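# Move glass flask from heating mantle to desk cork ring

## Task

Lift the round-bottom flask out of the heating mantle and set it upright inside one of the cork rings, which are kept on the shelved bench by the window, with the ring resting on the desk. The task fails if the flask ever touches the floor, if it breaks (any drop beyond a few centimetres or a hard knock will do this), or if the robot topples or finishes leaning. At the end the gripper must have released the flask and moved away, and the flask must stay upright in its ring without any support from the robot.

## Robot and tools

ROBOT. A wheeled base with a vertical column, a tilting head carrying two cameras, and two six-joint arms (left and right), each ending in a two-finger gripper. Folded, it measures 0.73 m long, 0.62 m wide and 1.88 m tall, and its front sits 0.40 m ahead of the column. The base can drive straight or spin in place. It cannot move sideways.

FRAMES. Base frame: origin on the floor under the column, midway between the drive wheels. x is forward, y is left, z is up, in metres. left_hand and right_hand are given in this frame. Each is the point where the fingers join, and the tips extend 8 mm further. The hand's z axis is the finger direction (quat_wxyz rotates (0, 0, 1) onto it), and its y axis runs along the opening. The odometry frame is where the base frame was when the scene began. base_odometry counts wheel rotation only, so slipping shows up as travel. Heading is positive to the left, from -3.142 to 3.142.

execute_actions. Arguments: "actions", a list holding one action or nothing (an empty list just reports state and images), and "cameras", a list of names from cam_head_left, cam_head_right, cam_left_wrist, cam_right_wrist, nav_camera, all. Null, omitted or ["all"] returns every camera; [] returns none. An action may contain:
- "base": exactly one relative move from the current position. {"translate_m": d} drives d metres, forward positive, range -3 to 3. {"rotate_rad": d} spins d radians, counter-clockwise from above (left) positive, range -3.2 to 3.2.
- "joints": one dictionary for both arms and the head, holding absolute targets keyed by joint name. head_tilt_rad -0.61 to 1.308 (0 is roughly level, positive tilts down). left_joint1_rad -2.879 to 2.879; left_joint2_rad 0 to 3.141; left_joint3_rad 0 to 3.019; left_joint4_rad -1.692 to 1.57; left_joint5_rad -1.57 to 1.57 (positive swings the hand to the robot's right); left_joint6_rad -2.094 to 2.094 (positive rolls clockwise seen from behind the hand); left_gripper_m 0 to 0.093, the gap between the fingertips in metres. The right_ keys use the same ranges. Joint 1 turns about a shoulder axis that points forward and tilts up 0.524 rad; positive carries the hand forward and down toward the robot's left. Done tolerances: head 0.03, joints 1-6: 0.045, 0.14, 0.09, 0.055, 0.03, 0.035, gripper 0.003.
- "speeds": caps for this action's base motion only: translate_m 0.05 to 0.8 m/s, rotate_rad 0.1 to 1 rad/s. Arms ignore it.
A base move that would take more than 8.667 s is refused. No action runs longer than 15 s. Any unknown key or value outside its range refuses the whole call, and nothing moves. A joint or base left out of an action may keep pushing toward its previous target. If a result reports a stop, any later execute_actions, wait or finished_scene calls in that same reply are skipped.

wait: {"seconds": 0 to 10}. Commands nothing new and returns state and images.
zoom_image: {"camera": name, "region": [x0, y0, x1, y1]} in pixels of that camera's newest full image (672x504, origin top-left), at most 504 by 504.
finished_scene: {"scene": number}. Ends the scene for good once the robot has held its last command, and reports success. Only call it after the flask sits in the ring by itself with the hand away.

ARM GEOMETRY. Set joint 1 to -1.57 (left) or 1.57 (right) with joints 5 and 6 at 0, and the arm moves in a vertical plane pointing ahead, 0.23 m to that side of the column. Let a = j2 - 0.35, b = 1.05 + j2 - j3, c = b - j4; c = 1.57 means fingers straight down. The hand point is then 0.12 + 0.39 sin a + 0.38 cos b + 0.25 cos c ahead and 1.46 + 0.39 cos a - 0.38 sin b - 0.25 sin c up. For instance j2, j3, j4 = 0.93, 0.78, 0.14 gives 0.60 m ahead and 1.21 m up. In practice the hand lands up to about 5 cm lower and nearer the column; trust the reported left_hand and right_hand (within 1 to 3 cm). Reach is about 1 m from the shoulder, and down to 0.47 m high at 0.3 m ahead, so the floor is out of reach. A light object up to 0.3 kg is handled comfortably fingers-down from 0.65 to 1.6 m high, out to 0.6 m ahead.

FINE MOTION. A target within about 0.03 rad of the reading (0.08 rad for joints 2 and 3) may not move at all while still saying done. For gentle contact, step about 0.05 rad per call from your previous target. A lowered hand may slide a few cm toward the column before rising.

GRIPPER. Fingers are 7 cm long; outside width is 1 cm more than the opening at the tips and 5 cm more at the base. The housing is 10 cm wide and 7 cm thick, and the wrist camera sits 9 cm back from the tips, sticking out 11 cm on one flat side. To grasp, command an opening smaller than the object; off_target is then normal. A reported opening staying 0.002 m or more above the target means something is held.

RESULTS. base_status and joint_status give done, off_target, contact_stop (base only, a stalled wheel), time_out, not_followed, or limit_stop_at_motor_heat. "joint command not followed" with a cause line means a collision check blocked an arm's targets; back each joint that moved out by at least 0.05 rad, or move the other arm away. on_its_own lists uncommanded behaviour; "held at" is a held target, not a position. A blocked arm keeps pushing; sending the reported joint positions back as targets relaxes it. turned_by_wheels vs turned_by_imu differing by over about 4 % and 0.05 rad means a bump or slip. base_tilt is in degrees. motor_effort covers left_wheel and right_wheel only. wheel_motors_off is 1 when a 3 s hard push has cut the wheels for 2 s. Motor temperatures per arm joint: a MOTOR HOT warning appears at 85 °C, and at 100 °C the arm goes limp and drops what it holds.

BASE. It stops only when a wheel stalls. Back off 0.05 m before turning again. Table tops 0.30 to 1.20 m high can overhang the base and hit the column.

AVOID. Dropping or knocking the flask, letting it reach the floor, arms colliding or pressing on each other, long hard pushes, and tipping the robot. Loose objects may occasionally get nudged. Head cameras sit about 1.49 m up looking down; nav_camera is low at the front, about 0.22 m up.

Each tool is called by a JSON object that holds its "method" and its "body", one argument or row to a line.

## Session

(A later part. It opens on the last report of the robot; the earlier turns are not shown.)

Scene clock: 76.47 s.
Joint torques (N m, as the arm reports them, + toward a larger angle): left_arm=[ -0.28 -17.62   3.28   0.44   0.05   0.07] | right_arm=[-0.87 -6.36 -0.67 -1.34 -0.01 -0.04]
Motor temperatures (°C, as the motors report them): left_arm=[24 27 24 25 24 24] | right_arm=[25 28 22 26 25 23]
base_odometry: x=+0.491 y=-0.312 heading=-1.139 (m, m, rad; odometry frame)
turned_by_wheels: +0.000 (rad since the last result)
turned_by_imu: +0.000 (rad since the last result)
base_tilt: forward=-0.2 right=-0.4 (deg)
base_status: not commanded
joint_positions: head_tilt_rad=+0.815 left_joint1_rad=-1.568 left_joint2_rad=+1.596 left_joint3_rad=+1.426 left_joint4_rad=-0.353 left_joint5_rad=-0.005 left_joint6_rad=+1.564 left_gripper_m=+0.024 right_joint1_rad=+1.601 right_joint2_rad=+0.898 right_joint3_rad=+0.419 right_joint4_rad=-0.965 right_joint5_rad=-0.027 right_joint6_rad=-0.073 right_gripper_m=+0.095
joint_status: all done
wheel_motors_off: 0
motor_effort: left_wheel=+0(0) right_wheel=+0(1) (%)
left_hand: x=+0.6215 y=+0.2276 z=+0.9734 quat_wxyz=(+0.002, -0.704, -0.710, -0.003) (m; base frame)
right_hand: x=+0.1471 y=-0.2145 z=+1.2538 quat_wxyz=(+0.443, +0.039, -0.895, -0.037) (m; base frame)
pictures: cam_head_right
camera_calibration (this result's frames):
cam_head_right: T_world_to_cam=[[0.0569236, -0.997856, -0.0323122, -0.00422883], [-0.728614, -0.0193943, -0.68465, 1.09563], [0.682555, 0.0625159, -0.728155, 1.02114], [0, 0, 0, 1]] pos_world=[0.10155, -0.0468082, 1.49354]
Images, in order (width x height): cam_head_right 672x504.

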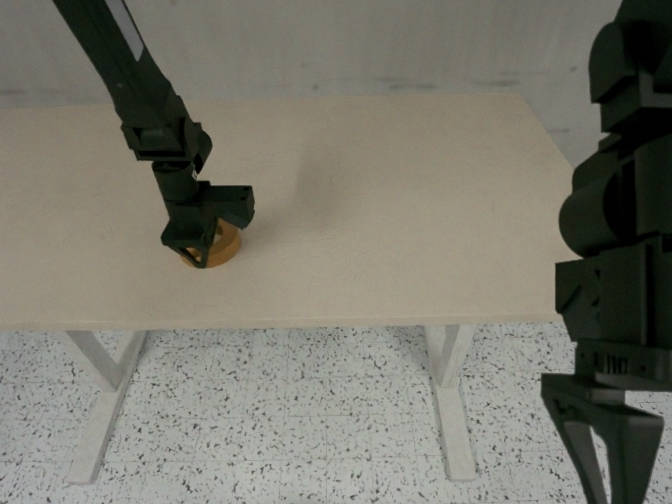

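{"method": "execute_actions", "body": {
  "actions": [
    {"joints":{"left_gripper_m":0.042}}
  ],
  "cameras": []
}}

{"method": "execute_actions", "body": {
  "actions": [
    {"joints":{"left_joint2_rad":1.42,"left_joint3_rad":1.33,"left_joint4_rad":-0.43}}
  ],
  "cameras": []
}}

{"method": "execute_actions", "body": {
  "actions": [
    {"base":{"translate_m":-0.6},"joints":{"head_tilt_rad":0.6,"left_joint2_rad":0.77,"left_joint3_rad":1.24,"left_joint4_rad":-0.99,"left_joint6_rad":0,"left_gripper_m":0.09}}
  ],
  "cameras": ["cam_head_right"]
}}

{"method": "execute_actions", "body": {
  "actions": [
    {"base":{"rotate_rad":-1.53}}
  ],
  "cameras": []
}}

{"method": "execute_actions", "body": {
  "actions": [
    {"base":{"translate_m":0.6}}
  ],
  "cameras": ["cam_head_right"]
}}

Scene clock: 86.60 s.
Joint torques (N m, as the arm reports them, + toward a larger angle): left_arm=[ -0.37 -17.98   3.22   0.46   0.08   0.1 ] | right_arm=[-0.95 -6.38 -0.66 -1.39 -0.01 -0.05]
Motor temperatures (°C, as the motors report them): left_arm=[24 27 24 25 24 24] | right_arm=[25 28 22 26 25 23]
base_odometry: x=+0.491 y=-0.312 heading=-1.139 (m, m, rad; odometry frame)
turned_by_wheels: +0.000 (rad since the last result)
turned_by_imu: -0.001 (rad since the last result)
base_tilt: forward=-0.2 right=-0.4 (deg)
base_status: not commanded
joint_positions: head_tilt_rad=+0.815 left_joint1_rad=-1.568 left_joint2_rad=+1.598 left_joint3_rad=+1.427 left_joint4_rad=-0.353 left_joint5_rad=-0.005 left_joint6_rad=+1.564 left_gripper_m=+0.042 right_joint1_rad=+1.601 right_joint2_rad=+0.898 right_joint3_rad=+0.419 right_joint4_rad=-0.965 right_joint5_rad=-0.027 right_joint6_rad=-0.073 right_gripper_m=+0.095
joint_status: all done
wheel_motors_off: 0
motor_effort: left_wheel=+0(1) right_wheel=+0(0) (%)
left_hand: x=+0.6210 y=+0.2276 z=+0.9727 quat_wxyz=(+0.003, -0.704, -0.710, -0.003) (m; base frame)
right_hand: x=+0.1471 y=-0.2145 z=+1.2538 quat_wxyz=(+0.443, +0.039, -0.895, -0.037) (m; base frame)
pictures: none
No camera images: the call's "cameras" was empty. Leave "cameras" out to get every camera's image.

Scene clock: 87.80 s.
Joint torques (N m, as the arm reports them, + toward a larger angle): left_arm=[ -0.24 -19.66   3.87   0.48   0.07   0.06] | right_arm=[-0.91 -6.37 -0.66 -1.37  0.   -0.04]
Motor temperatures (°C, as the motors report them): left_arm=[24 27 24 25 24 24] | right_arm=[25 28 22 26 25 23]
base_odometry: x=+0.491 y=-0.312 heading=-1.139 (m, m, rad; odometry frame)
turned_by_wheels: +0.000 (rad since the last result)
turned_by_imu: +0.000 (rad since the last result)
base_tilt: forward=-0.1 right=-0.4 (deg)
base_status: not commanded
joint_positions: head_tilt_rad=+0.815 left_joint1_rad=-1.568 left_joint2_rad=+1.417 left_joint3_rad=+1.325 left_joint4_rad=-0.434 left_joint5_rad=-0.005 left_joint6_rad=+1.564 left_gripper_m=+0.042 right_joint1_rad=+1.601 right_joint2_rad=+0.898 right_joint3_rad=+0.419 right_joint4_rad=-0.965 right_joint5_rad=-0.027 right_joint6_rad=-0.073 right_gripper_m=+0.095
joint_status: all done
wheel_motors_off: 0
motor_effort: left_wheel=+1(1) right_wheel=+0(1) (%)
left_hand: x=+0.6209 y=+0.2274 z=+1.0478 quat_wxyz=(+0.003, -0.704, -0.710, -0.002) (m; base frame)
right_hand: x=+0.1471 y=-0.2145 z=+1.2538 quat_wxyz=(+0.443, +0.039, -0.895, -0.037) (m; base frame)
pictures: none
No camera images: the call's "cameras" was empty. Leave "cameras" out to get every camera's image.

Scene clock: 90.57 s.
Joint torques (N m, as the arm reports them, + toward a larger angle): left_arm=[ -0.35 -15.29   7.34   0.29  -0.05  -0.13] | right_arm=[-0.86 -6.37 -0.32 -1.37  0.   -0.04]
Motor temperatures (°C, as the motors report them): left_arm=[24 27 24 25 24 24] | right_arm=[25 28 22 26 25 23]
base_odometry: x=+0.240 y=+0.233 heading=-1.140 (m, m, rad; odometry frame)
turned_by_wheels: -0.001 (rad since the last result)
turned_by_imu: -0.001 (rad since the last result)
base_tilt: forward=-0.2 right=-0.4 (deg)
base_status: done
joint_positions: head_tilt_rad=+0.617 left_joint1_rad=-1.568 left_joint2_rad=+0.748 left_joint3_rad=+1.235 left_joint4_rad=-0.986 left_joint5_rad=-0.005 left_joint6_rad=+0.010 left_gripper_m=+0.090 right_joint1_rad=+1.601 right_joint2_rad=+0.898 right_joint3_rad=+0.414 right_joint4_rad=-0.965 right_joint5_rad=-0.027 right_joint6_rad=-0.073 right_gripper_m=+0.095
joint_status: all done
wheel_motors_off: 0
motor_effort: left_wheel=+1(34) right_wheel=+0(45) (%)
left_hand: x=+0.6038 y=+0.2265 z=+1.3616 quat_wxyz=(-0.012, -0.004, -1.000, -0.004) (m; base frame)
right_hand: x=+0.1445 y=-0.2146 z=+1.2547 quat_wxyz=(+0.445, +0.039, -0.894, -0.037) (m; base frame)
pictures: cam_head_right
camera_calibration (this result's frames):
cam_head_right: T_world_to_cam=[[0.0621583, -0.997856, -0.0205114, -0.0226638], [-0.580067, -0.0193943, -0.814338, 1.28793], [0.812194, 0.0625159, -0.580028, 0.786542], [0, 0, 0, 1]] pos_world=[0.109667, -0.0468082, 1.50456]
Images, in order (width x height): cam_head_right 672x504.

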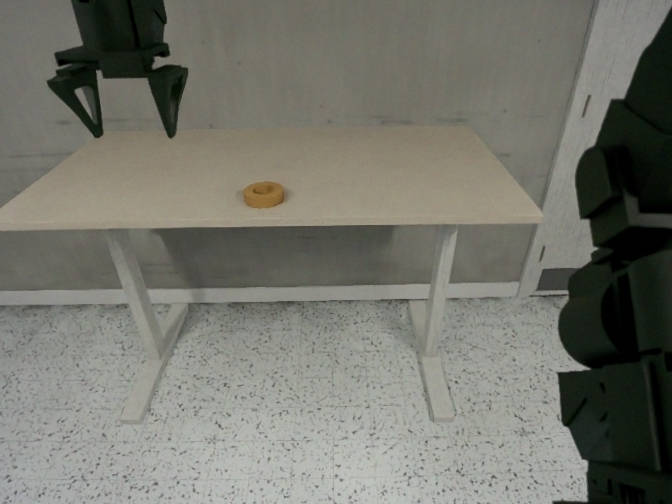

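Scene clock: 93.40 s.
Joint torques (N m, as the arm reports them, + toward a larger angle): left_arm=[ -0.46 -15.1    7.37   0.32  -0.07  -0.13] | right_arm=[-0.84 -6.36 -0.33 -1.37  0.01 -0.04]
Motor temperatures (°C, as the motors report them): left_arm=[24 27 24 25 24 24] | right_arm=[25 28 22 26 25 23]
base_odometry: x=+0.240 y=+0.233 heading=-2.669 (m, m, rad; odometry frame)
turned_by_wheels: -1.529 (rad since the last result)
turned_by_imu: -1.510 (rad since the last result)
base_tilt: forward=-0.2 right=-0.4 (deg)
base_status: done
joint_positions: head_tilt_rad=+0.617 left_joint1_rad=-1.568 left_joint2_rad=+0.748 left_joint3_rad=+1.235 left_joint4_rad=-0.986 left_joint5_rad=-0.005 left_joint6_rad=+0.010 left_gripper_m=+0.090 right_joint1_rad=+1.601 right_joint2_rad=+0.898 right_joint3_rad=+0.414 right_joint4_rad=-0.965 right_joint5_rad=-0.027 right_joint6_rad=-0.073 right_gripper_m=+0.095
joint_status: not commanded
wheel_motors_off: 0
motor_effort: left_wheel=+4(54) right_wheel=-3(48) (%)
left_hand: x=+0.6038 y=+0.2265 z=+1.3616 quat_wxyz=(-0.012, -0.004, -1.000, -0.004) (m; base frame)
right_hand: x=+0.1445 y=-0.2146 z=+1.2547 quat_wxyz=(+0.445, +0.039, -0.894, -0.037) (m; base frame)
pictures: none
No camera images: the call's "cameras" was empty. Leave "cameras" out to get every camera's image.

Scene clock: 96.17 s.
Joint torques (N m, as the arm reports them, + toward a larger angle): left_arm=[ -0.27 -15.08   7.38   0.33  -0.06  -0.12] | right_arm=[-0.87 -6.52 -0.56 -1.35  0.   -0.04]
Motor temperatures (°C, as the motors report them): left_arm=[24 27 25 25 24 24] | right_arm=[25 28 22 26 25 23]
base_odometry: x=-0.294 y=-0.040 heading=-2.669 (m, m, rad; odometry frame)
turned_by_wheels: +0.000 (rad since the last result)
turned_by_imu: -0.001 (rad since the last result)
base_tilt: forward=-0.2 right=-0.4 (deg)
base_status: done
joint_positions: head_tilt_rad=+0.617 left_joint1_rad=-1.568 left_joint2_rad=+0.751 left_joint3_rad=+1.233 left_joint4_rad=-0.987 left_joint5_rad=-0.005 left_joint6_rad=+0.010 left_gripper_m=+0.090 right_joint1_rad=+1.601 right_joint2_rad=+0.898 right_joint3_rad=+0.419 right_joint4_rad=-0.965 right_joint5_rad=-0.027 right_joint6_rad=-0.073 right_gripper_m=+0.095
joint_status: not commanded
wheel_motors_off: 0
motor_effort: left_wheel=+0(59) right_wheel=+0(57) (%)
left_hand: x=+0.6025 y=+0.2265 z=+1.3595 quat_wxyz=(-0.009, -0.004, -1.000, -0.004) (m; base frame)
right_hand: x=+0.1470 y=-0.2145 z=+1.2539 quat_wxyz=(+0.443, +0.039, -0.895, -0.037) (m; base frame)
pictures: cam_head_right
camera_calibration (this result's frames):
cam_head_right: T_world_to_cam=[[0.062168, -0.997856, -0.020482, -0.0227097], [-0.57968, -0.0193943, -0.814613, 1.28833], [0.812469, 0.0625159, -0.579643, 0.785934], [0, 0, 0, 1]] pos_world=[0.109683, -0.0468082, 1.50459]
Images, in order (width x height): cam_head_right 672x504.

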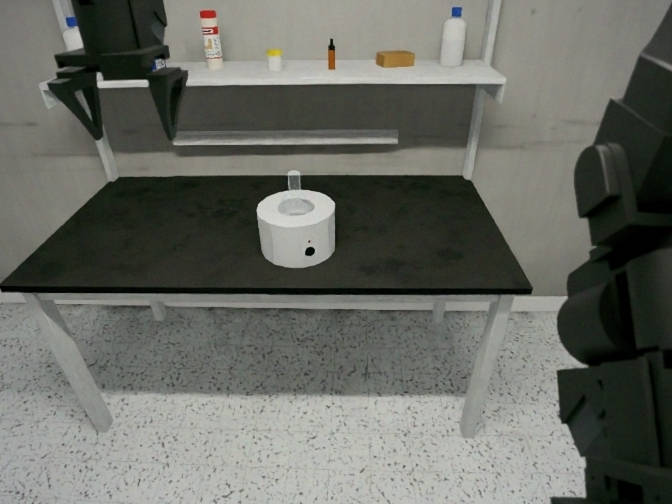

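{"method": "execute_actions", "body": {
  "actions": [
    {"base":{"rotate_rad":-0.075},"joints":{"head_tilt_rad":0.8}}
  ],
  "cameras": []
}}

{"method": "execute_actions", "body": {
  "actions": [
    {"base":{"translate_m":0.6},"joints":{"left_joint2_rad":1.27,"left_joint3_rad":1.28,"left_joint4_rad":-0.53}}
  ],
  "cameras": ["cam_head_right","cam_left_wrist"]
}}

Scene clock: 101.67 s.
Joint torques (N m, as the arm reports them, + toward a larger angle): left_arm=[ -0.3  -15.26   7.28   0.4   -0.05  -0.14] | right_arm=[-0.83 -6.4  -0.64 -1.37 -0.01 -0.05]
Motor temperatures (°C, as the motors report them): left_arm=[24 27 25 25 24 24] | right_arm=[25 28 22 26 25 23]
base_odometry: x=-0.294 y=-0.040 heading=-2.741 (m, m, rad; odometry frame)
turned_by_wheels: -0.073 (rad since the last result)
turned_by_imu: -0.072 (rad since the last result)
base_tilt: forward=-0.1 right=-0.4 (deg)
base_status: done
joint_positions: head_tilt_rad=+0.802 left_joint1_rad=-1.568 left_joint2_rad=+0.751 left_joint3_rad=+1.233 left_joint4_rad=-0.987 left_joint5_rad=-0.005 left_joint6_rad=+0.010 left_gripper_m=+0.090 right_joint1_rad=+1.601 right_joint2_rad=+0.898 right_joint3_rad=+0.419 right_joint4_rad=-0.965 right_joint5_rad=-0.027 right_joint6_rad=-0.073 right_gripper_m=+0.095
joint_status: all done
wheel_motors_off: 0
motor_effort: left_wheel=+1(48) right_wheel=-1(50) (%)
left_hand: x=+0.6025 y=+0.2265 z=+1.3595 quat_wxyz=(-0.009, -0.004, -1.000, -0.004) (m; base frame)
right_hand: x=+0.1470 y=-0.2145 z=+1.2539 quat_wxyz=(+0.443, +0.039, -0.895, -0.037) (m; base frame)
pictures: none
No camera images: the call's "cameras" was empty. Leave "cameras" out to get every camera's image.

Scene clock: 104.37 s.
Joint torques (N m, as the arm reports them, + toward a larger angle): left_arm=[ -0.48 -21.61   4.9    0.49  -0.06  -0.12] | right_arm=[-0.93 -6.46 -0.65 -1.38 -0.01 -0.04]
Motor temperatures (°C, as the motors report them): left_arm=[24 27 25 25 24 24] | right_arm=[25 28 22 26 25 23]
base_odometry: x=-0.847 y=-0.274 heading=-2.741 (m, m, rad; odometry frame)
turned_by_wheels: +0.000 (rad since the last result)
turned_by_imu: -0.001 (rad since the last result)
base_tilt: forward=-0.2 right=-0.4 (deg)
base_status: done
joint_positions: head_tilt_rad=+0.803 left_joint1_rad=-1.568 left_joint2_rad=+1.291 left_joint3_rad=+1.267 left_joint4_rad=-0.535 left_joint5_rad=-0.005 left_joint6_rad=+0.010 left_gripper_m=+0.090 right_joint1_rad=+1.601 right_joint2_rad=+0.898 right_joint3_rad=+0.420 right_joint4_rad=-0.965 right_joint5_rad=-0.027 right_joint6_rad=-0.073 right_gripper_m=+0.095
joint_status: all done
wheel_motors_off: 0
motor_effort: left_wheel=+0(34) right_wheel=+0(66) (%)
left_hand: x=+0.6101 y=+0.2272 z=+1.1006 quat_wxyz=(+0.018, -0.004, -1.000, -0.004) (m; base frame)
right_hand: x=+0.1474 y=-0.2145 z=+1.2537 quat_wxyz=(+0.443, +0.039, -0.895, -0.037) (m; base frame)
pictures: cam_head_right, cam_left_wrist
camera_calibration (this result's frames):
cam_head_right: T_world_to_cam=[[0.0573056, -0.997856, -0.0316298, -0.00529893], [-0.720381, -0.0193943, -0.693307, 1.10855], [0.691207, 0.0625159, -0.719947, 1.00807], [0, 0, 0, 1]] pos_world=[0.102101, -0.0468082, 1.49416]
cam_left_wrist: T_world_to_cam=[[-0.0158166, -0.999873, -0.002104, 0.242138], [-0.787766, 0.0111654, 0.615874, -0.196905], [-0.615772, 0.0113985, -0.787842, 1.3646], [0, 0, 0, 1]] pos_world=[0.688994, 0.228751, 1.19686]
Images, in order (width x height): cam_head_right 672x504, cam_left_wrist 672x504.

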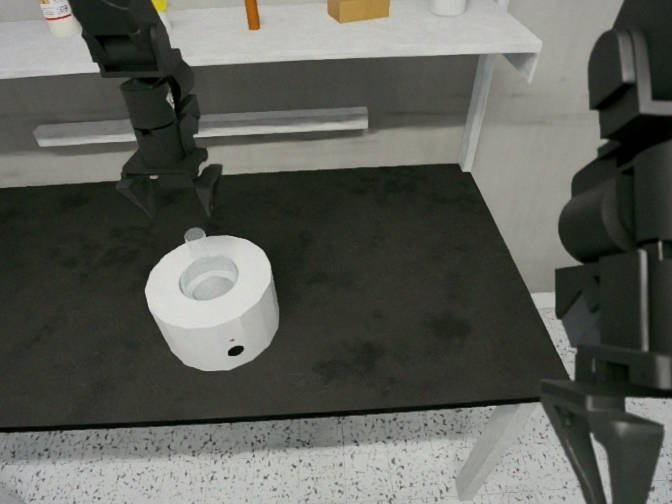

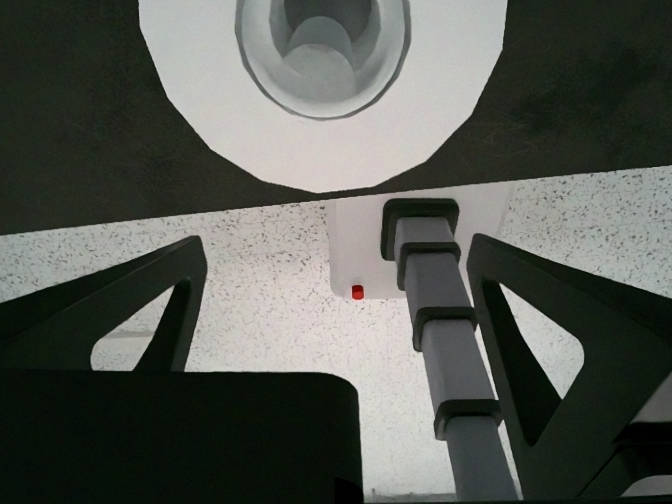

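{"method": "execute_actions", "body": {
  "actions": [
    {"base":{"rotate_rad":0.016}}
  ],
  "cameras": []
}}

{"method": "execute_actions", "body": {
  "actions": [
    {"base":{"translate_m":0.025},"joints":{"left_joint2_rad":1.47,"left_joint3_rad":1.39,"left_joint4_rad":-0.44}}
  ],
  "cameras": []
}}

{"method": "execute_actions", "body": {
  "actions": [
    {"joints":{"left_joint2_rad":1.58,"left_joint3_rad":1.42,"left_joint4_rad":-0.37}}
  ],
  "cameras": ["cam_left_wrist"]
}}

{"method": "execute_actions", "body": {
  "actions": [
    {"joints":{"left_gripper_m":0.015}}
  ],
  "cameras": ["cam_left_wrist"]
}}

Scene clock: 108.67 s.
Joint torques (N m, as the arm reports them, + toward a larger angle): left_arm=[ -0.36 -21.34   4.92   0.41  -0.05  -0.13] | right_arm=[-0.89 -6.5  -0.67 -1.35  0.   -0.04]
Motor temperatures (°C, as the motors report them): left_arm=[24 28 25 25 24 24] | right_arm=[25 28 22 26 25 23]
base_odometry: x=-0.847 y=-0.274 heading=-2.727 (m, m, rad; odometry frame)
turned_by_wheels: +0.014 (rad since the last result)
turned_by_imu: +0.013 (rad since the last result)
base_tilt: forward=-0.2 right=-0.4 (deg)
base_status: done
joint_positions: head_tilt_rad=+0.803 left_joint1_rad=-1.568 left_joint2_rad=+1.291 left_joint3_rad=+1.267 left_joint4_rad=-0.535 left_joint5_rad=-0.005 left_joint6_rad=+0.010 left_gripper_m=+0.090 right_joint1_rad=+1.601 right_joint2_rad=+0.898 right_joint3_rad=+0.420 right_joint4_rad=-0.965 right_joint5_rad=-0.027 right_joint6_rad=-0.073 right_gripper_m=+0.095
joint_status: not commanded
wheel_motors_off: 0
motor_effort: left_wheel=-3(35) right_wheel=+0(37) (%)
left_hand: x=+0.6101 y=+0.2272 z=+1.1006 quat_wxyz=(+0.018, -0.004, -1.000, -0.004) (m; base frame)
right_hand: x=+0.1474 y=-0.2145 z=+1.2537 quat_wxyz=(+0.443, +0.039, -0.895, -0.037) (m; base frame)
pictures: none
No camera images: the call's "cameras" was empty. Leave "cameras" out to get every camera's image.

Scene clock: 109.93 s.
Joint torques (N m, as the arm reports them, + toward a larger angle): left_arm=[ -0.01 -19.84   4.23   0.44  -0.05  -0.11] | right_arm=[-0.88 -6.31 -0.56 -1.34 -0.01 -0.05]
Motor temperatures (°C, as the motors report them): left_arm=[24 28 25 25 24 24] | right_arm=[25 28 22 26 25 23]
base_odometry: x=-0.870 y=-0.284 heading=-2.725 (m, m, rad; odometry frame)
turned_by_wheels: +0.002 (rad since the last result)
turned_by_imu: +0.001 (rad since the last result)
base_tilt: forward=-0.2 right=-0.4 (deg)
base_status: done
joint_positions: head_tilt_rad=+0.803 left_joint1_rad=-1.568 left_joint2_rad=+1.463 left_joint3_rad=+1.381 left_joint4_rad=-0.437 left_joint5_rad=-0.005 left_joint6_rad=+0.010 left_gripper_m=+0.090 right_joint1_rad=+1.601 right_joint2_rad=+0.898 right_joint3_rad=+0.419 right_joint4_rad=-0.965 right_joint5_rad=-0.027 right_joint6_rad=-0.073 right_gripper_m=+0.095
joint_status: all done
wheel_motors_off: 0
motor_effort: left_wheel=+3(66) right_wheel=-1(51) (%)
left_hand: x=+0.6342 y=+0.2274 z=+1.0336 quat_wxyz=(-0.002, -0.004, -1.000, -0.004) (m; base frame)
right_hand: x=+0.1468 y=-0.2146 z=+1.2539 quat_wxyz=(+0.443, +0.039, -0.895, -0.037) (m; base frame)
pictures: none
No camera images: the call's "cameras" was empty. Leave "cameras" out to get every camera's image.

Scene clock: 110.90 s.
Joint torques (N m, as the arm reports them, + toward a larger angle): left_arm=[ -0.71 -19.91   3.47   0.33  -0.03  -0.14] | right_arm=[-0.86 -6.37 -0.56 -1.39 -0.01 -0.05]
Motor temperatures (°C, as the motors report them): left_arm=[24 28 25 25 24 24] | right_arm=[25 28 22 26 25 23]
base_odometry: x=-0.870 y=-0.284 heading=-2.725 (m, m, rad; odometry frame)
turned_by_wheels: +0.000 (rad since the last result)
turned_by_imu: +0.000 (rad since the last result)
base_tilt: forward=-0.1 right=-0.3 (deg)
base_status: not commanded
joint_positions: head_tilt_rad=+0.803 left_joint1_rad=-1.568 left_joint2_rad=+1.571 left_joint3_rad=+1.414 left_joint4_rad=-0.370 left_joint5_rad=-0.005 left_joint6_rad=+0.010 left_gripper_m=+0.090 right_joint1_rad=+1.601 right_joint2_rad=+0.898 right_joint3_rad=+0.419 right_joint4_rad=-0.965 right_joint5_rad=-0.027 right_joint6_rad=-0.073 right_gripper_m=+0.095
joint_status: all done
wheel_motors_off: 0
motor_effort: left_wheel=+1(3) right_wheel=-2(2) (%)
left_hand: x=+0.6218 y=+0.2276 z=+0.9841 quat_wxyz=(+0.002, -0.004, -1.000, -0.004) (m; base frame)
right_hand: x=+0.1468 y=-0.2146 z=+1.2539 quat_wxyz=(+0.443, +0.039, -0.895, -0.037) (m; base frame)
pictures: cam_left_wrist
camera_calibration (this result's frames):
cam_left_wrist: T_world_to_cam=[[-0.0158287, -0.999871, -0.00264889, 0.242961], [-0.806641, 0.0112042, 0.590935, -0.079723], [-0.590829, 0.0114904, -0.806715, 1.28307], [0, 0, 0, 1]] pos_world=[0.697614, 0.22908, 1.08283]
Images, in order (width x height): cam_left_wrist 672x504.

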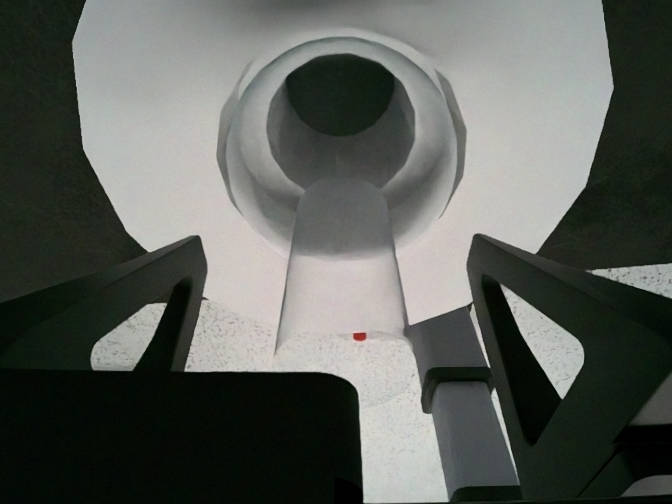

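Scene clock: 111.57 s.
Joint torques (N m, as the arm reports them, + toward a larger angle): left_arm=[ -0.14 -19.69   3.48   0.41  -0.1   -0.14] | right_arm=[-0.89 -6.54 -0.59 -1.38 -0.01 -0.05]
Motor temperatures (°C, as the motors report them): left_arm=[24 28 25 25 24 24] | right_arm=[25 28 22 26 25 23]
base_odometry: x=-0.870 y=-0.284 heading=-2.725 (m, m, rad; odometry frame)
turned_by_wheels: +0.000 (rad since the last result)
turned_by_imu: +0.000 (rad since the last result)
base_tilt: forward=-0.2 right=-0.4 (deg)
base_status: not commanded
joint_positions: head_tilt_rad=+0.803 left_joint1_rad=-1.568 left_joint2_rad=+1.571 left_joint3_rad=+1.414 left_joint4_rad=-0.370 left_joint5_rad=-0.003 left_joint6_rad=+0.010 left_gripper_m=+0.033 right_joint1_rad=+1.601 right_joint2_rad=+0.898 right_joint3_rad=+0.419 right_joint4_rad=-0.965 right_joint5_rad=-0.027 right_joint6_rad=-0.073 right_gripper_m=+0.095
joint_status: left_gripper_m off_target (ended at +0.033, target +0.015)
wheel_motors_off: 0
motor_effort: left_wheel=+2(2) right_wheel=-2(2) (%)
left_hand: x=+0.6218 y=+0.2273 z=+0.9841 quat_wxyz=(+0.002, -0.004, -1.000, -0.003) (m; base frame)
right_hand: x=+0.1468 y=-0.2146 z=+1.2539 quat_wxyz=(+0.443, +0.039, -0.895, -0.037) (m; base frame)
pictures: cam_left_wrist
camera_calibration (this result's frames):
cam_left_wrist: T_world_to_cam=[[-0.0158227, -0.999874, -0.00112324, 0.241194], [-0.806643, 0.0121011, 0.590915, -0.0799021], [-0.590827, 0.010256, -0.806733, 1.28337], [0, 0, 0, 1]] pos_world=[0.697614, 0.228969, 1.08282]
Images, in order (width x height): cam_left_wrist 672x504.

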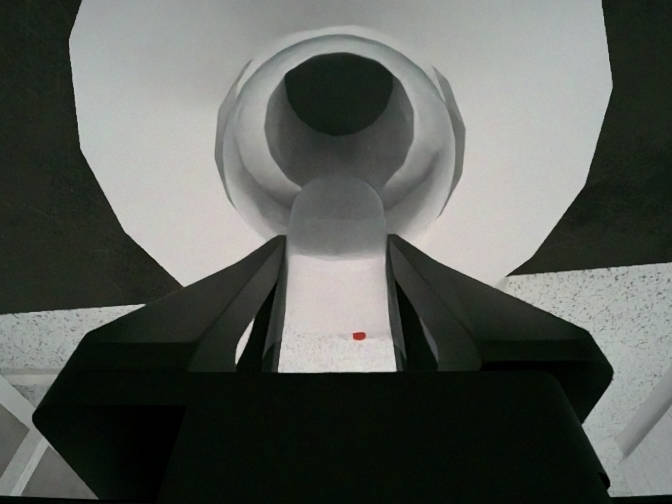

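{"method": "execute_actions", "body": {
  "actions": [
    {"joints":{"left_joint2_rad":1.44,"left_joint3_rad":1.36,"left_joint4_rad":-0.44}}
  ],
  "cameras": []
}}

{"method": "execute_actions", "body": {
  "actions": [
    {"joints":{"left_joint2_rad":1.29,"left_joint3_rad":1.3,"left_joint4_rad":-0.52}}
  ],
  "cameras": []
}}

{"method": "execute_actions", "body": {
  "actions": [
    {"joints":{"left_joint2_rad":1.04,"left_joint3_rad":1.245,"left_joint4_rad":-0.725}}
  ],
  "cameras": []
}}

{"method": "execute_actions", "body": {
  "actions": [
    {"base":{"translate_m":-1.225},"speeds":{"translate_m":0.6}}
  ],
  "cameras": []
}}

{"method": "execute_actions", "body": {
  "actions": [
    {"base":{"rotate_rad":1.587},"speeds":{"rotate_rad":0.7}}
  ],
  "cameras": []
}}

{"method": "execute_actions", "body": {
  "actions": [
    {"base":{"translate_m":0.6},"speeds":{"translate_m":0.5}}
  ],
  "cameras": []
}}

{"method": "execute_actions", "body": {
  "actions": [
    {"joints":{"left_joint2_rad":1.18,"left_joint3_rad":1.275,"left_joint4_rad":-0.59}}
  ],
  "cameras": ["cam_head_right","cam_left_wrist"]
}}

Scene clock: 120.37 s.
Joint torques (N m, as the arm reports them, + toward a larger angle): left_arm=[ -0.25 -21.76   3.68   0.24  -0.09  -0.11] | right_arm=[-0.79 -6.47 -0.68 -1.4   0.   -0.05]
Motor temperatures (°C, as the motors report them): left_arm=[24 28 24 25 24 24] | right_arm=[25 28 22 26 25 23]
base_odometry: x=-0.870 y=-0.284 heading=-2.725 (m, m, rad; odometry frame)
turned_by_wheels: +0.000 (rad since the last result)
turned_by_imu: -0.001 (rad since the last result)
base_tilt: forward=-0.1 right=-0.4 (deg)
base_status: not commanded
joint_positions: head_tilt_rad=+0.803 left_joint1_rad=-1.568 left_joint2_rad=+1.457 left_joint3_rad=+1.359 left_joint4_rad=-0.433 left_joint5_rad=-0.003 left_joint6_rad=+0.010 left_gripper_m=+0.033 right_joint1_rad=+1.601 right_joint2_rad=+0.898 right_joint3_rad=+0.419 right_joint4_rad=-0.965 right_joint5_rad=-0.027 right_joint6_rad=-0.073 right_gripper_m=+0.095
joint_status: all done
wheel_motors_off: 0
motor_effort: left_wheel=+2(3) right_wheel=-2(2) (%)
left_hand: x=+0.6248 y=+0.2272 z=+1.0334 quat_wxyz=(+0.003, -0.004, -1.000, -0.003) (m; base frame)
right_hand: x=+0.1468 y=-0.2146 z=+1.2539 quat_wxyz=(+0.443, +0.039, -0.895, -0.037) (m; base frame)
pictures: none
No camera images: the call's "cameras" was empty. Leave "cameras" out to get every camera's image.

Scene clock: 121.50 s.
Joint torques (N m, as the arm reports them, + toward a larger angle): left_arm=[ -0.55 -19.98   5.08   0.62  -0.12  -0.16] | right_arm=[-0.91 -6.43 -0.57 -1.39  0.   -0.04]
Motor temperatures (°C, as the motors report them): left_arm=[24 28 24 25 24 24] | right_arm=[25 28 22 26 25 23]
base_odometry: x=-0.870 y=-0.284 heading=-2.725 (m, m, rad; odometry frame)
turned_by_wheels: +0.000 (rad since the last result)
turned_by_imu: +0.000 (rad since the last result)
base_tilt: forward=-0.2 right=-0.4 (deg)
base_status: not commanded
joint_positions: head_tilt_rad=+0.803 left_joint1_rad=-1.568 left_joint2_rad=+1.303 left_joint3_rad=+1.285 left_joint4_rad=-0.523 left_joint5_rad=-0.003 left_joint6_rad=+0.010 left_gripper_m=+0.033 right_joint1_rad=+1.601 right_joint2_rad=+0.898 right_joint3_rad=+0.419 right_joint4_rad=-0.965 right_joint5_rad=-0.027 right_joint6_rad=-0.073 right_gripper_m=+0.095
joint_status: all done
wheel_motors_off: 0
motor_effort: left_wheel=+2(3) right_wheel=-2(3) (%)
left_hand: x=+0.6193 y=+0.2270 z=+1.0979 quat_wxyz=(+0.008, -0.004, -1.000, -0.003) (m; base frame)
right_hand: x=+0.1468 y=-0.2146 z=+1.2539 quat_wxyz=(+0.443, +0.039, -0.895, -0.037) (m; base frame)
pictures: none
No camera images: the call's "cameras" was empty. Leave "cameras" out to get every camera's image.

Scene clock: 122.60 s.
Joint torques (N m, as the arm reports them, + toward a larger angle): left_arm=[ -0.32 -17.52   6.32   0.1   -0.11  -0.11] | right_arm=[-0.9  -6.49 -0.58 -1.4  -0.01 -0.04]
Motor temperatures (°C, as the motors report them): left_arm=[24 28 24 25 24 24] | right_arm=[25 28 22 26 25 23]
base_odometry: x=-0.870 y=-0.284 heading=-2.725 (m, m, rad; odometry frame)
turned_by_wheels: +0.000 (rad since the last result)
turned_by_imu: +0.000 (rad since the last result)
base_tilt: forward=-0.2 right=-0.4 (deg)
base_status: not commanded
joint_positions: head_tilt_rad=+0.803 left_joint1_rad=-1.568 left_joint2_rad=+1.029 left_joint3_rad=+1.232 left_joint4_rad=-0.721 left_joint5_rad=-0.003 left_joint6_rad=+0.010 left_gripper_m=+0.033 right_joint1_rad=+1.601 right_joint2_rad=+0.898 right_joint3_rad=+0.419 right_joint4_rad=-0.965 right_joint5_rad=-0.027 right_joint6_rad=-0.073 right_gripper_m=+0.095
joint_status: all done
wheel_motors_off: 0
motor_effort: left_wheel=+3(3) right_wheel=-2(3) (%)
left_hand: x=+0.6220 y=+0.2266 z=+1.2235 quat_wxyz=(-0.003, -0.004, -1.000, -0.003) (m; base frame)
right_hand: x=+0.1468 y=-0.2146 z=+1.2539 quat_wxyz=(+0.443, +0.039, -0.895, -0.037) (m; base frame)
pictures: none
No camera images: the call's "cameras" was empty. Leave "cameras" out to get every camera's image.

Scene clock: 126.43 s.
Joint torques (N m, as the arm reports them, + toward a larger angle): left_arm=[ -0.27 -17.99   6.34   0.34  -0.1   -0.12] | right_arm=[-0.87 -6.51 -0.46 -1.38  0.   -0.04]
Motor temperatures (°C, as the motors report them): left_arm=[24 28 24 25 24 24] | right_arm=[25 28 22 26 25 23]
base_odometry: x=+0.250 y=+0.212 heading=-2.724 (m, m, rad; odometry frame)
turned_by_wheels: +0.001 (rad since the last result)
turned_by_imu: +0.000 (rad since the last result)
base_tilt: forward=-0.2 right=-0.4 (deg)
base_status: done
joint_positions: head_tilt_rad=+0.803 left_joint1_rad=-1.568 left_joint2_rad=+1.029 left_joint3_rad=+1.232 left_joint4_rad=-0.723 left_joint5_rad=-0.003 left_joint6_rad=+0.010 left_gripper_m=+0.033 right_joint1_rad=+1.601 right_joint2_rad=+0.898 right_joint3_rad=+0.417 right_joint4_rad=-0.965 right_joint5_rad=-0.027 right_joint6_rad=-0.073 right_gripper_m=+0.095
joint_status: not commanded
wheel_motors_off: 0
motor_effort: left_wheel=+1(59) right_wheel=-2(60) (%)
left_hand: x=+0.6215 y=+0.2266 z=+1.2235 quat_wxyz=(-0.002, -0.004, -1.000, -0.003) (m; base frame)
right_hand: x=+0.1458 y=-0.2146 z=+1.2543 quat_wxyz=(+0.444, +0.039, -0.894, -0.037) (m; base frame)
pictures: none
No camera images: the call's "cameras" was empty. Leave "cameras" out to get every camera's image.

Scene clock: 129.70 s.
Joint torques (N m, as the arm reports them, + toward a larger angle): left_arm=[ -0.53 -18.06   6.37   0.28  -0.03  -0.15] | right_arm=[-0.96 -6.51 -0.45 -1.4  -0.01 -0.04]
Motor temperatures (°C, as the motors report them): left_arm=[24 28 25 25 24 24] | right_arm=[25 28 22 26 25 23]
base_odometry: x=+0.250 y=+0.212 heading=-1.138 (m, m, rad; odometry frame)
turned_by_wheels: +1.586 (rad since the last result)
turned_by_imu: +1.566 (rad since the last result)
base_tilt: forward=-0.2 right=-0.4 (deg)
base_status: done
joint_positions: head_tilt_rad=+0.803 left_joint1_rad=-1.568 left_joint2_rad=+1.029 left_joint3_rad=+1.232 left_joint4_rad=-0.723 left_joint5_rad=-0.005 left_joint6_rad=+0.010 left_gripper_m=+0.033 right_joint1_rad=+1.601 right_joint2_rad=+0.898 right_joint3_rad=+0.417 right_joint4_rad=-0.965 right_joint5_rad=-0.027 right_joint6_rad=-0.073 right_gripper_m=+0.095
joint_status: not commanded
wheel_motors_off: 0
motor_effort: left_wheel=-3(44) right_wheel=+2(56) (%)
left_hand: x=+0.6215 y=+0.2265 z=+1.2235 quat_wxyz=(-0.002, -0.004, -1.000, -0.003) (m; base frame)
right_hand: x=+0.1458 y=-0.2146 z=+1.2543 quat_wxyz=(+0.444, +0.039, -0.894, -0.037) (m; base frame)
pictures: none
No camera images: the call's "cameras" was empty. Leave "cameras" out to get every camera's image.

Scene clock: 132.63 s.
Joint torques (N m, as the arm reports them, + toward a larger angle): left_arm=[ -0.25 -17.94   6.42   0.34  -0.07  -0.11] | right_arm=[-0.88 -6.26 -0.42 -1.36 -0.01 -0.04]
Motor temperatures (°C, as the motors report them): left_arm=[24 28 25 25 24 24] | right_arm=[25 28 22 26 25 23]
base_odometry: x=+0.502 y=-0.333 heading=-1.137 (m, m, rad; odometry frame)
turned_by_wheels: +0.001 (rad since the last result)
turned_by_imu: +0.000 (rad since the last result)
base_tilt: forward=-0.2 right=-0.3 (deg)
base_status: done
joint_positions: head_tilt_rad=+0.803 left_joint1_rad=-1.568 left_joint2_rad=+1.029 left_joint3_rad=+1.232 left_joint4_rad=-0.724 left_joint5_rad=-0.005 left_joint6_rad=+0.010 left_gripper_m=+0.033 right_joint1_rad=+1.601 right_joint2_rad=+0.898 right_joint3_rad=+0.416 right_joint4_rad=-0.965 right_joint5_rad=-0.027 right_joint6_rad=-0.073 right_gripper_m=+0.095
joint_status: not commanded
wheel_motors_off: 0
motor_effort: left_wheel=+3(54) right_wheel=-2(60) (%)
left_hand: x=+0.6211 y=+0.2265 z=+1.2234 quat_wxyz=(-0.001, -0.004, -1.000, -0.003) (m; base frame)
right_hand: x=+0.1456 y=-0.2146 z=+1.2543 quat_wxyz=(+0.444, +0.039, -0.894, -0.037) (m; base frame)
pictures: none
No camera images: the call's "cameras" was empty. Leave "cameras" out to get every camera's image.

Scene clock: 133.83 s.
Joint torques (N m, as the arm reports them, + toward a larger angle): left_arm=[ -0.43 -20.72   5.84   0.42  -0.06  -0.14] | right_arm=[-0.89 -6.4  -0.39 -1.38  0.   -0.04]
Motor temperatures (°C, as the motors report them): left_arm=[24 28 25 25 24 24] | right_arm=[25 28 22 26 25 23]
base_odometry: x=+0.502 y=-0.333 heading=-1.137 (m, m, rad; odometry frame)
turned_by_wheels: +0.000 (rad since the last result)
turned_by_imu: +0.000 (rad since the last result)
base_tilt: forward=-0.2 right=-0.4 (deg)
base_status: not commanded
joint_positions: head_tilt_rad=+0.803 left_joint1_rad=-1.568 left_joint2_rad=+1.197 left_joint3_rad=+1.256 left_joint4_rad=-0.591 left_joint5_rad=-0.005 left_joint6_rad=+0.010 left_gripper_m=+0.033 right_joint1_rad=+1.601 right_joint2_rad=+0.898 right_joint3_rad=+0.416 right_joint4_rad=-0.965 right_joint5_rad=-0.027 right_joint6_rad=-0.073 right_gripper_m=+0.095
joint_status: all done
wheel_motors_off: 0
motor_effort: left_wheel=+2(2) right_wheel=-2(2) (%)
left_hand: x=+0.6211 y=+0.2266 z=+1.1450 quat_wxyz=(+0.004, -0.004, -1.000, -0.003) (m; base frame)
right_hand: x=+0.1456 y=-0.2146 z=+1.2543 quat_wxyz=(+0.444, +0.039, -0.894, -0.037) (m; base frame)
pictures: cam_head_right, cam_left_wrist
camera_calibration (this result's frames):
cam_head_right: T_world_to_cam=[[0.0572983, -0.997856, -0.0316431, -0.0052781], [-0.720542, -0.0193943, -0.69314, 1.1083], [0.69104, 0.0625159, -0.720108, 1.00832], [0, 0, 0, 1]] pos_world=[0.102091, -0.0468082, 1.49414]
cam_left_wrist: T_world_to_cam=[[-0.016206, -0.999868, -0.00152043, 0.241394], [-0.803697, 0.0121218, 0.594915, -0.181959], [-0.594818, 0.0108631, -0.803787, 1.41178], [0, 0, 0, 1]] pos_world=[0.697422, 0.228232, 1.24338]
Images, in order (width x height): cam_head_right 672x504, cam_left_wrist 672x504.

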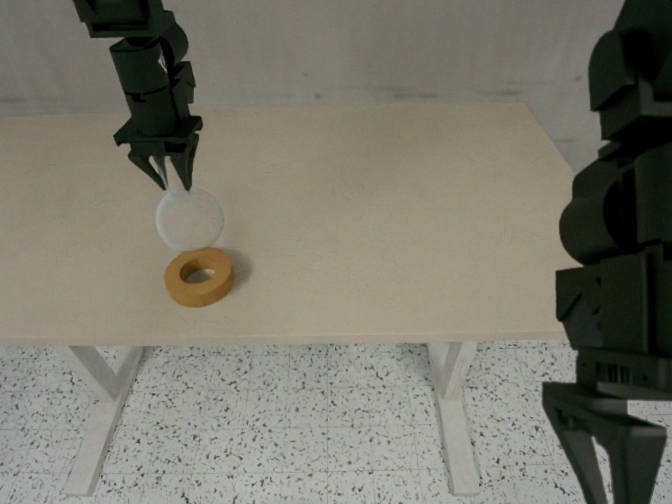

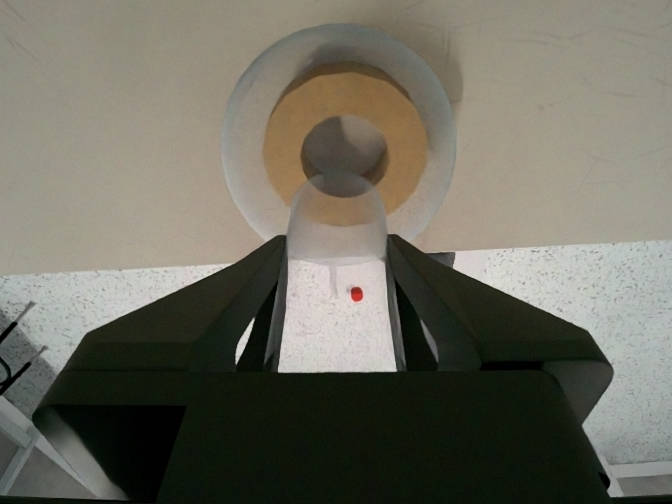

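{"method": "execute_actions", "body": {
  "actions": [
    {"base":{"translate_m":-0.04}}
  ],
  "cameras": []
}}

{"method": "execute_actions", "body": {
  "actions": [
    {"joints":{"left_joint2_rad":1.26,"left_joint3_rad":1.29,"left_joint4_rad":-0.54}}
  ],
  "cameras": ["cam_left_wrist"]
}}

{"method": "execute_actions", "body": {
  "actions": [
    {"joints":{"left_joint2_rad":1.31}}
  ],
  "cameras": ["cam_head_right","cam_left_wrist"]
}}

Scene clock: 138.83 s.
Joint torques (N m, as the arm reports them, + toward a larger angle): left_arm=[ -0.45 -20.36   5.87   0.47  -0.06  -0.14] | right_arm=[-0.84 -6.43 -0.3  -1.37  0.   -0.04]
Motor temperatures (°C, as the motors report them): left_arm=[24 28 25 25 24 24] | right_arm=[25 28 22 26 25 23]
base_odometry: x=+0.485 y=-0.297 heading=-1.137 (m, m, rad; odometry frame)
turned_by_wheels: +0.000 (rad since the last result)
turned_by_imu: -0.001 (rad since the last result)
base_tilt: forward=-0.2 right=-0.4 (deg)
base_status: done
joint_positions: head_tilt_rad=+0.803 left_joint1_rad=-1.568 left_joint2_rad=+1.197 left_joint3_rad=+1.255 left_joint4_rad=-0.592 left_joint5_rad=-0.005 left_joint6_rad=+0.010 left_gripper_m=+0.033 right_joint1_rad=+1.601 right_joint2_rad=+0.898 right_joint3_rad=+0.414 right_joint4_rad=-0.965 right_joint5_rad=-0.027 right_joint6_rad=-0.073 right_gripper_m=+0.095
joint_status: not commanded
wheel_motors_off: 0
motor_effort: left_wheel=+0(32) right_wheel=+0(35) (%)
left_hand: x=+0.6207 y=+0.2266 z=+1.1450 quat_wxyz=(+0.005, -0.004, -1.000, -0.003) (m; base frame)
right_hand: x=+0.1441 y=-0.2146 z=+1.2548 quat_wxyz=(+0.446, +0.039, -0.894, -0.037) (m; base frame)
pictures: none
No camera images: the call's "cameras" was empty. Leave "cameras" out to get every camera's image.

Scene clock: 139.60 s.
Joint torques (N m, as the arm reports them, + toward a larger angle): left_arm=[ -0.56 -19.11   5.92   0.52  -0.07  -0.11] | right_arm=[-0.89 -6.29 -0.32 -1.38  0.   -0.04]
Motor temperatures (°C, as the motors report them): left_arm=[24 28 25 25 24 24] | right_arm=[25 28 22 26 25 23]
base_odometry: x=+0.485 y=-0.297 heading=-1.137 (m, m, rad; odometry frame)
turned_by_wheels: +0.000 (rad since the last result)
turned_by_imu: +0.000 (rad since the last result)
base_tilt: forward=-0.2 right=-0.4 (deg)
base_status: not commanded
joint_positions: head_tilt_rad=+0.803 left_joint1_rad=-1.568 left_joint2_rad=+1.252 left_joint3_rad=+1.267 left_joint4_rad=-0.543 left_joint5_rad=-0.005 left_joint6_rad=+0.010 left_gripper_m=+0.033 right_joint1_rad=+1.601 right_joint2_rad=+0.898 right_joint3_rad=+0.414 right_joint4_rad=-0.965 right_joint5_rad=-0.027 right_joint6_rad=-0.073 right_gripper_m=+0.095
joint_status: all done
wheel_motors_off: 0
motor_effort: left_wheel=+2(1) right_wheel=+0(0) (%)
left_hand: x=+0.6215 y=+0.2267 z=+1.1197 quat_wxyz=(+0.002, -0.004, -1.000, -0.003) (m; base frame)
right_hand: x=+0.1441 y=-0.2146 z=+1.2548 quat_wxyz=(+0.446, +0.039, -0.894, -0.037) (m; base frame)
pictures: cam_left_wrist
camera_calibration (this result's frames):
cam_left_wrist: T_world_to_cam=[[-0.0162082, -0.999867, -0.00159354, 0.2415], [-0.806186, 0.0121258, 0.591538, -0.161244], [-0.59144, 0.0108725, -0.806276, 1.39237], [0, 0, 0, 1]] pos_world=[0.697427, 0.228284, 1.2184]
Images, in order (width x height): cam_left_wrist 672x504.

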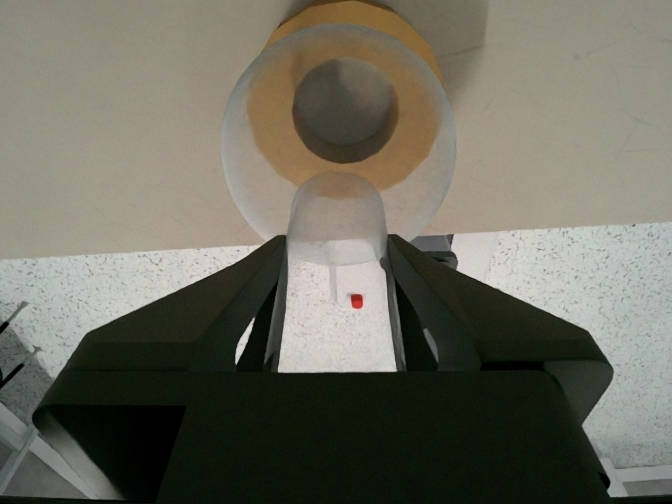

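Scene clock: 140.33 s.
Joint torques (N m, as the arm reports them, + toward a larger angle): left_arm=[  0.22 -16.48   5.29   0.43  -0.2   -0.14] | right_arm=[-0.83 -6.34 -0.25 -1.38  0.   -0.04]
Motor temperatures (°C, as the motors report them): left_arm=[24 28 25 25 24 24] | right_arm=[25 28 22 26 25 23]
base_odometry: x=+0.485 y=-0.297 heading=-1.137 (m, m, rad; odometry frame)
turned_by_wheels: +0.000 (rad since the last result)
turned_by_imu: +0.000 (rad since the last result)
base_tilt: forward=-0.2 right=-0.4 (deg)
base_status: not commanded
joint_positions: head_tilt_rad=+0.803 left_joint1_rad=-1.570 left_joint2_rad=+1.273 left_joint3_rad=+1.275 left_joint4_rad=-0.541 left_joint5_rad=-0.001 left_joint6_rad=+0.010 left_gripper_m=+0.033 right_joint1_rad=+1.601 right_joint2_rad=+0.898 right_joint3_rad=+0.414 right_joint4_rad=-0.965 right_joint5_rad=-0.027 right_joint6_rad=-0.073 right_gripper_m=+0.095
joint_status: all done
wheel_motors_off: 0
motor_effort: left_wheel=+0(0) right_wheel=+1(1) (%)
left_hand: x=+0.6198 y=+0.2255 z=+1.1112 quat_wxyz=(+0.007, -0.004, -1.000, -0.001) (m; base frame)
right_hand: x=+0.1441 y=-0.2146 z=+1.2548 quat_wxyz=(+0.446, +0.039, -0.894, -0.037) (m; base frame)
pictures: cam_head_right, cam_left_wrist
camera_calibration (this result's frames):
cam_head_right: T_world_to_cam=[[0.0572901, -0.997856, -0.0316579, -0.00525489], [-0.720721, -0.0193943, -0.692954, 1.10803], [0.690854, 0.0625159, -0.720286, 1.00861], [0, 0, 0, 1]] pos_world=[0.102079, -0.0468082, 1.49413]
cam_left_wrist: T_world_to_cam=[[-0.0167245, -0.999856, 0.00300259, 0.235443], [-0.800275, 0.0151862, 0.599441, -0.170714], [-0.5994, 0.00762244, -0.800413, 1.38365], [0, 0, 0, 1]] pos_world=[0.696682, 0.227455, 1.20912]
Images, in order (width x height): cam_head_right 672x504, cam_left_wrist 672x504.

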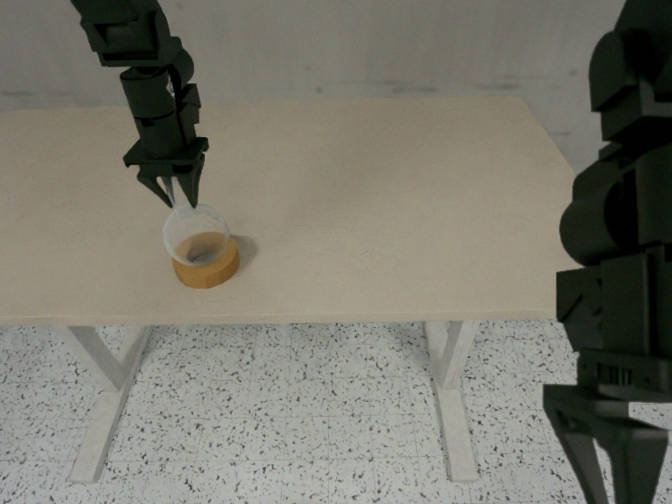

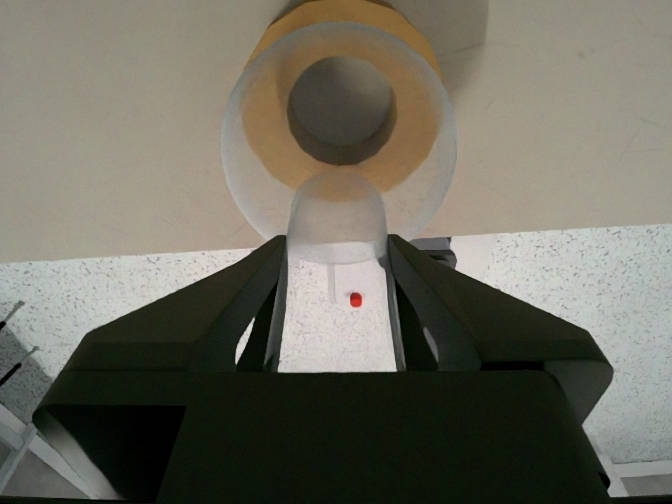

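{"method": "execute_actions", "body": {
  "actions": [
    {"joints":{"left_joint2_rad":1.275,"left_gripper_m":0.09}}
  ],
  "cameras": []
}}

{"method": "execute_actions", "body": {
  "actions": [
    {"joints":{"left_joint2_rad":1.04,"left_joint3_rad":1.245,"left_joint4_rad":-0.725}}
  ],
  "cameras": []
}}

{"method": "execute_actions", "body": {
  "actions": [
    {"base":{"translate_m":-0.4}}
  ],
  "cameras": ["cam_head_right"]
}}

Scene clock: 144.90 s.
Joint torques (N m, as the arm reports them, + toward a larger angle): left_arm=[ -0.31 -19.68   5.19   0.49  -0.15  -0.12] | right_arm=[-0.79 -6.41 -0.28 -1.41  0.01 -0.04]
Motor temperatures (°C, as the motors report them): left_arm=[24 28 25 25 24 24] | right_arm=[25 28 22 26 25 23]
base_odometry: x=+0.485 y=-0.297 heading=-1.137 (m, m, rad; odometry frame)
turned_by_wheels: +0.000 (rad since the last result)
turned_by_imu: -0.001 (rad since the last result)
base_tilt: forward=-0.2 right=-0.4 (deg)
base_status: not commanded
joint_positions: head_tilt_rad=+0.803 left_joint1_rad=-1.570 left_joint2_rad=+1.273 left_joint3_rad=+1.275 left_joint4_rad=-0.541 left_joint5_rad=-0.002 left_joint6_rad=+0.010 left_gripper_m=+0.090 right_joint1_rad=+1.601 right_joint2_rad=+0.898 right_joint3_rad=+0.414 right_joint4_rad=-0.965 right_joint5_rad=-0.027 right_joint6_rad=-0.073 right_gripper_m=+0.095
joint_status: all done
wheel_motors_off: 0
motor_effort: left_wheel=+0(1) right_wheel=+0(0) (%)
left_hand: x=+0.6198 y=+0.2256 z=+1.1112 quat_wxyz=(+0.007, -0.004, -1.000, -0.001) (m; base frame)
right_hand: x=+0.1441 y=-0.2146 z=+1.2548 quat_wxyz=(+0.446, +0.039, -0.894, -0.037) (m; base frame)
pictures: none
No camera images: the call's "cameras" was empty. Leave "cameras" out to get every camera's image.

Scene clock: 145.97 s.
Joint torques (N m, as the arm reports them, + toward a larger angle): left_arm=[ -0.23 -16.71   6.28   0.22  -0.16  -0.14] | right_arm=[-0.95 -6.46 -0.25 -1.35 -0.01 -0.05]
Motor temperatures (°C, as the motors report them): left_arm=[24 28 25 25 24 24] | right_arm=[25 28 22 26 25 23]
base_odometry: x=+0.485 y=-0.297 heading=-1.137 (m, m, rad; odometry frame)
turned_by_wheels: +0.000 (rad since the last result)
turned_by_imu: +0.000 (rad since the last result)
base_tilt: forward=-0.2 right=-0.4 (deg)
base_status: not commanded
joint_positions: head_tilt_rad=+0.803 left_joint1_rad=-1.570 left_joint2_rad=+1.018 left_joint3_rad=+1.235 left_joint4_rad=-0.721 left_joint5_rad=-0.002 left_joint6_rad=+0.010 left_gripper_m=+0.090 right_joint1_rad=+1.601 right_joint2_rad=+0.898 right_joint3_rad=+0.414 right_joint4_rad=-0.965 right_joint5_rad=-0.027 right_joint6_rad=-0.073 right_gripper_m=+0.095
joint_status: all done
wheel_motors_off: 0
motor_effort: left_wheel=+0(1) right_wheel=+0(1) (%)
left_hand: x=+0.6256 y=+0.2255 z=+1.2294 quat_wxyz=(-0.009, -0.004, -1.000, -0.002) (m; base frame)
right_hand: x=+0.1441 y=-0.2146 z=+1.2548 quat_wxyz=(+0.446, +0.039, -0.894, -0.037) (m; base frame)
pictures: none
No camera images: the call's "cameras" was empty. Leave "cameras" out to get every camera's image.

Scene clock: 148.37 s.
Joint torques (N m, as the arm reports them, + toward a larger angle): left_arm=[ -0.23 -17.27   6.39   0.3   -0.14  -0.13] | right_arm=[-0.94 -6.41 -0.28 -1.4   0.   -0.04]
Motor temperatures (°C, as the motors report them): left_arm=[24 28 25 25 24 24] | right_arm=[25 28 22 26 25 23]
base_odometry: x=+0.318 y=+0.067 heading=-1.136 (m, m, rad; odometry frame)
turned_by_wheels: +0.001 (rad since the last result)
turned_by_imu: +0.001 (rad since the last result)
base_tilt: forward=-0.2 right=-0.4 (deg)
base_status: done
joint_positions: head_tilt_rad=+0.803 left_joint1_rad=-1.570 left_joint2_rad=+1.018 left_joint3_rad=+1.234 left_joint4_rad=-0.723 left_joint5_rad=-0.003 left_joint6_rad=+0.010 left_gripper_m=+0.090 right_joint1_rad=+1.601 right_joint2_rad=+0.898 right_joint3_rad=+0.414 right_joint4_rad=-0.965 right_joint5_rad=-0.027 right_joint6_rad=-0.073 right_gripper_m=+0.095
joint_status: not commanded
wheel_motors_off: 0
motor_effort: left_wheel=+0(61) right_wheel=-2(32) (%)
left_hand: x=+0.6250 y=+0.2256 z=+1.2293 quat_wxyz=(-0.008, -0.004, -1.000, -0.002) (m; base frame)
right_hand: x=+0.1445 y=-0.2146 z=+1.2547 quat_wxyz=(+0.445, +0.039, -0.894, -0.037) (m; base frame)
pictures: cam_head_right
camera_calibration (this result's frames):
cam_head_right: T_world_to_cam=[[0.0572869, -0.997856, -0.0316636, -0.00524593], [-0.72079, -0.0193943, -0.692882, 1.10792], [0.690782, 0.0625159, -0.720355, 1.00872], [0, 0, 0, 1]] pos_world=[0.102074, -0.0468082, 1.49413]
Images, in order (width x height): cam_head_right 672x504.

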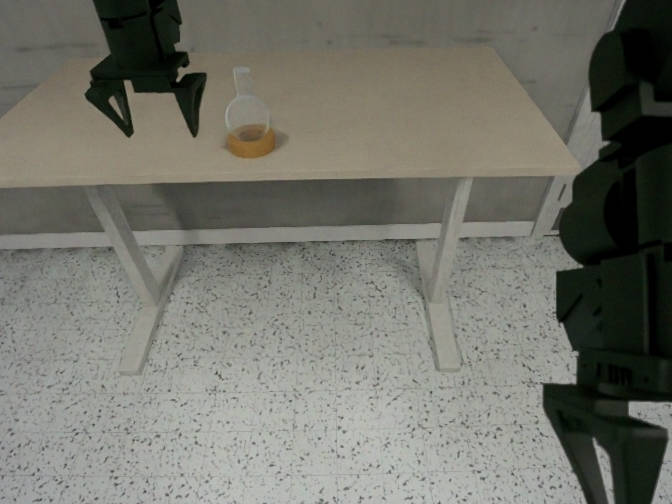

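{"method": "finished_scene", "body": {
  "scene": 2
}}

The scene is finished: the task was done.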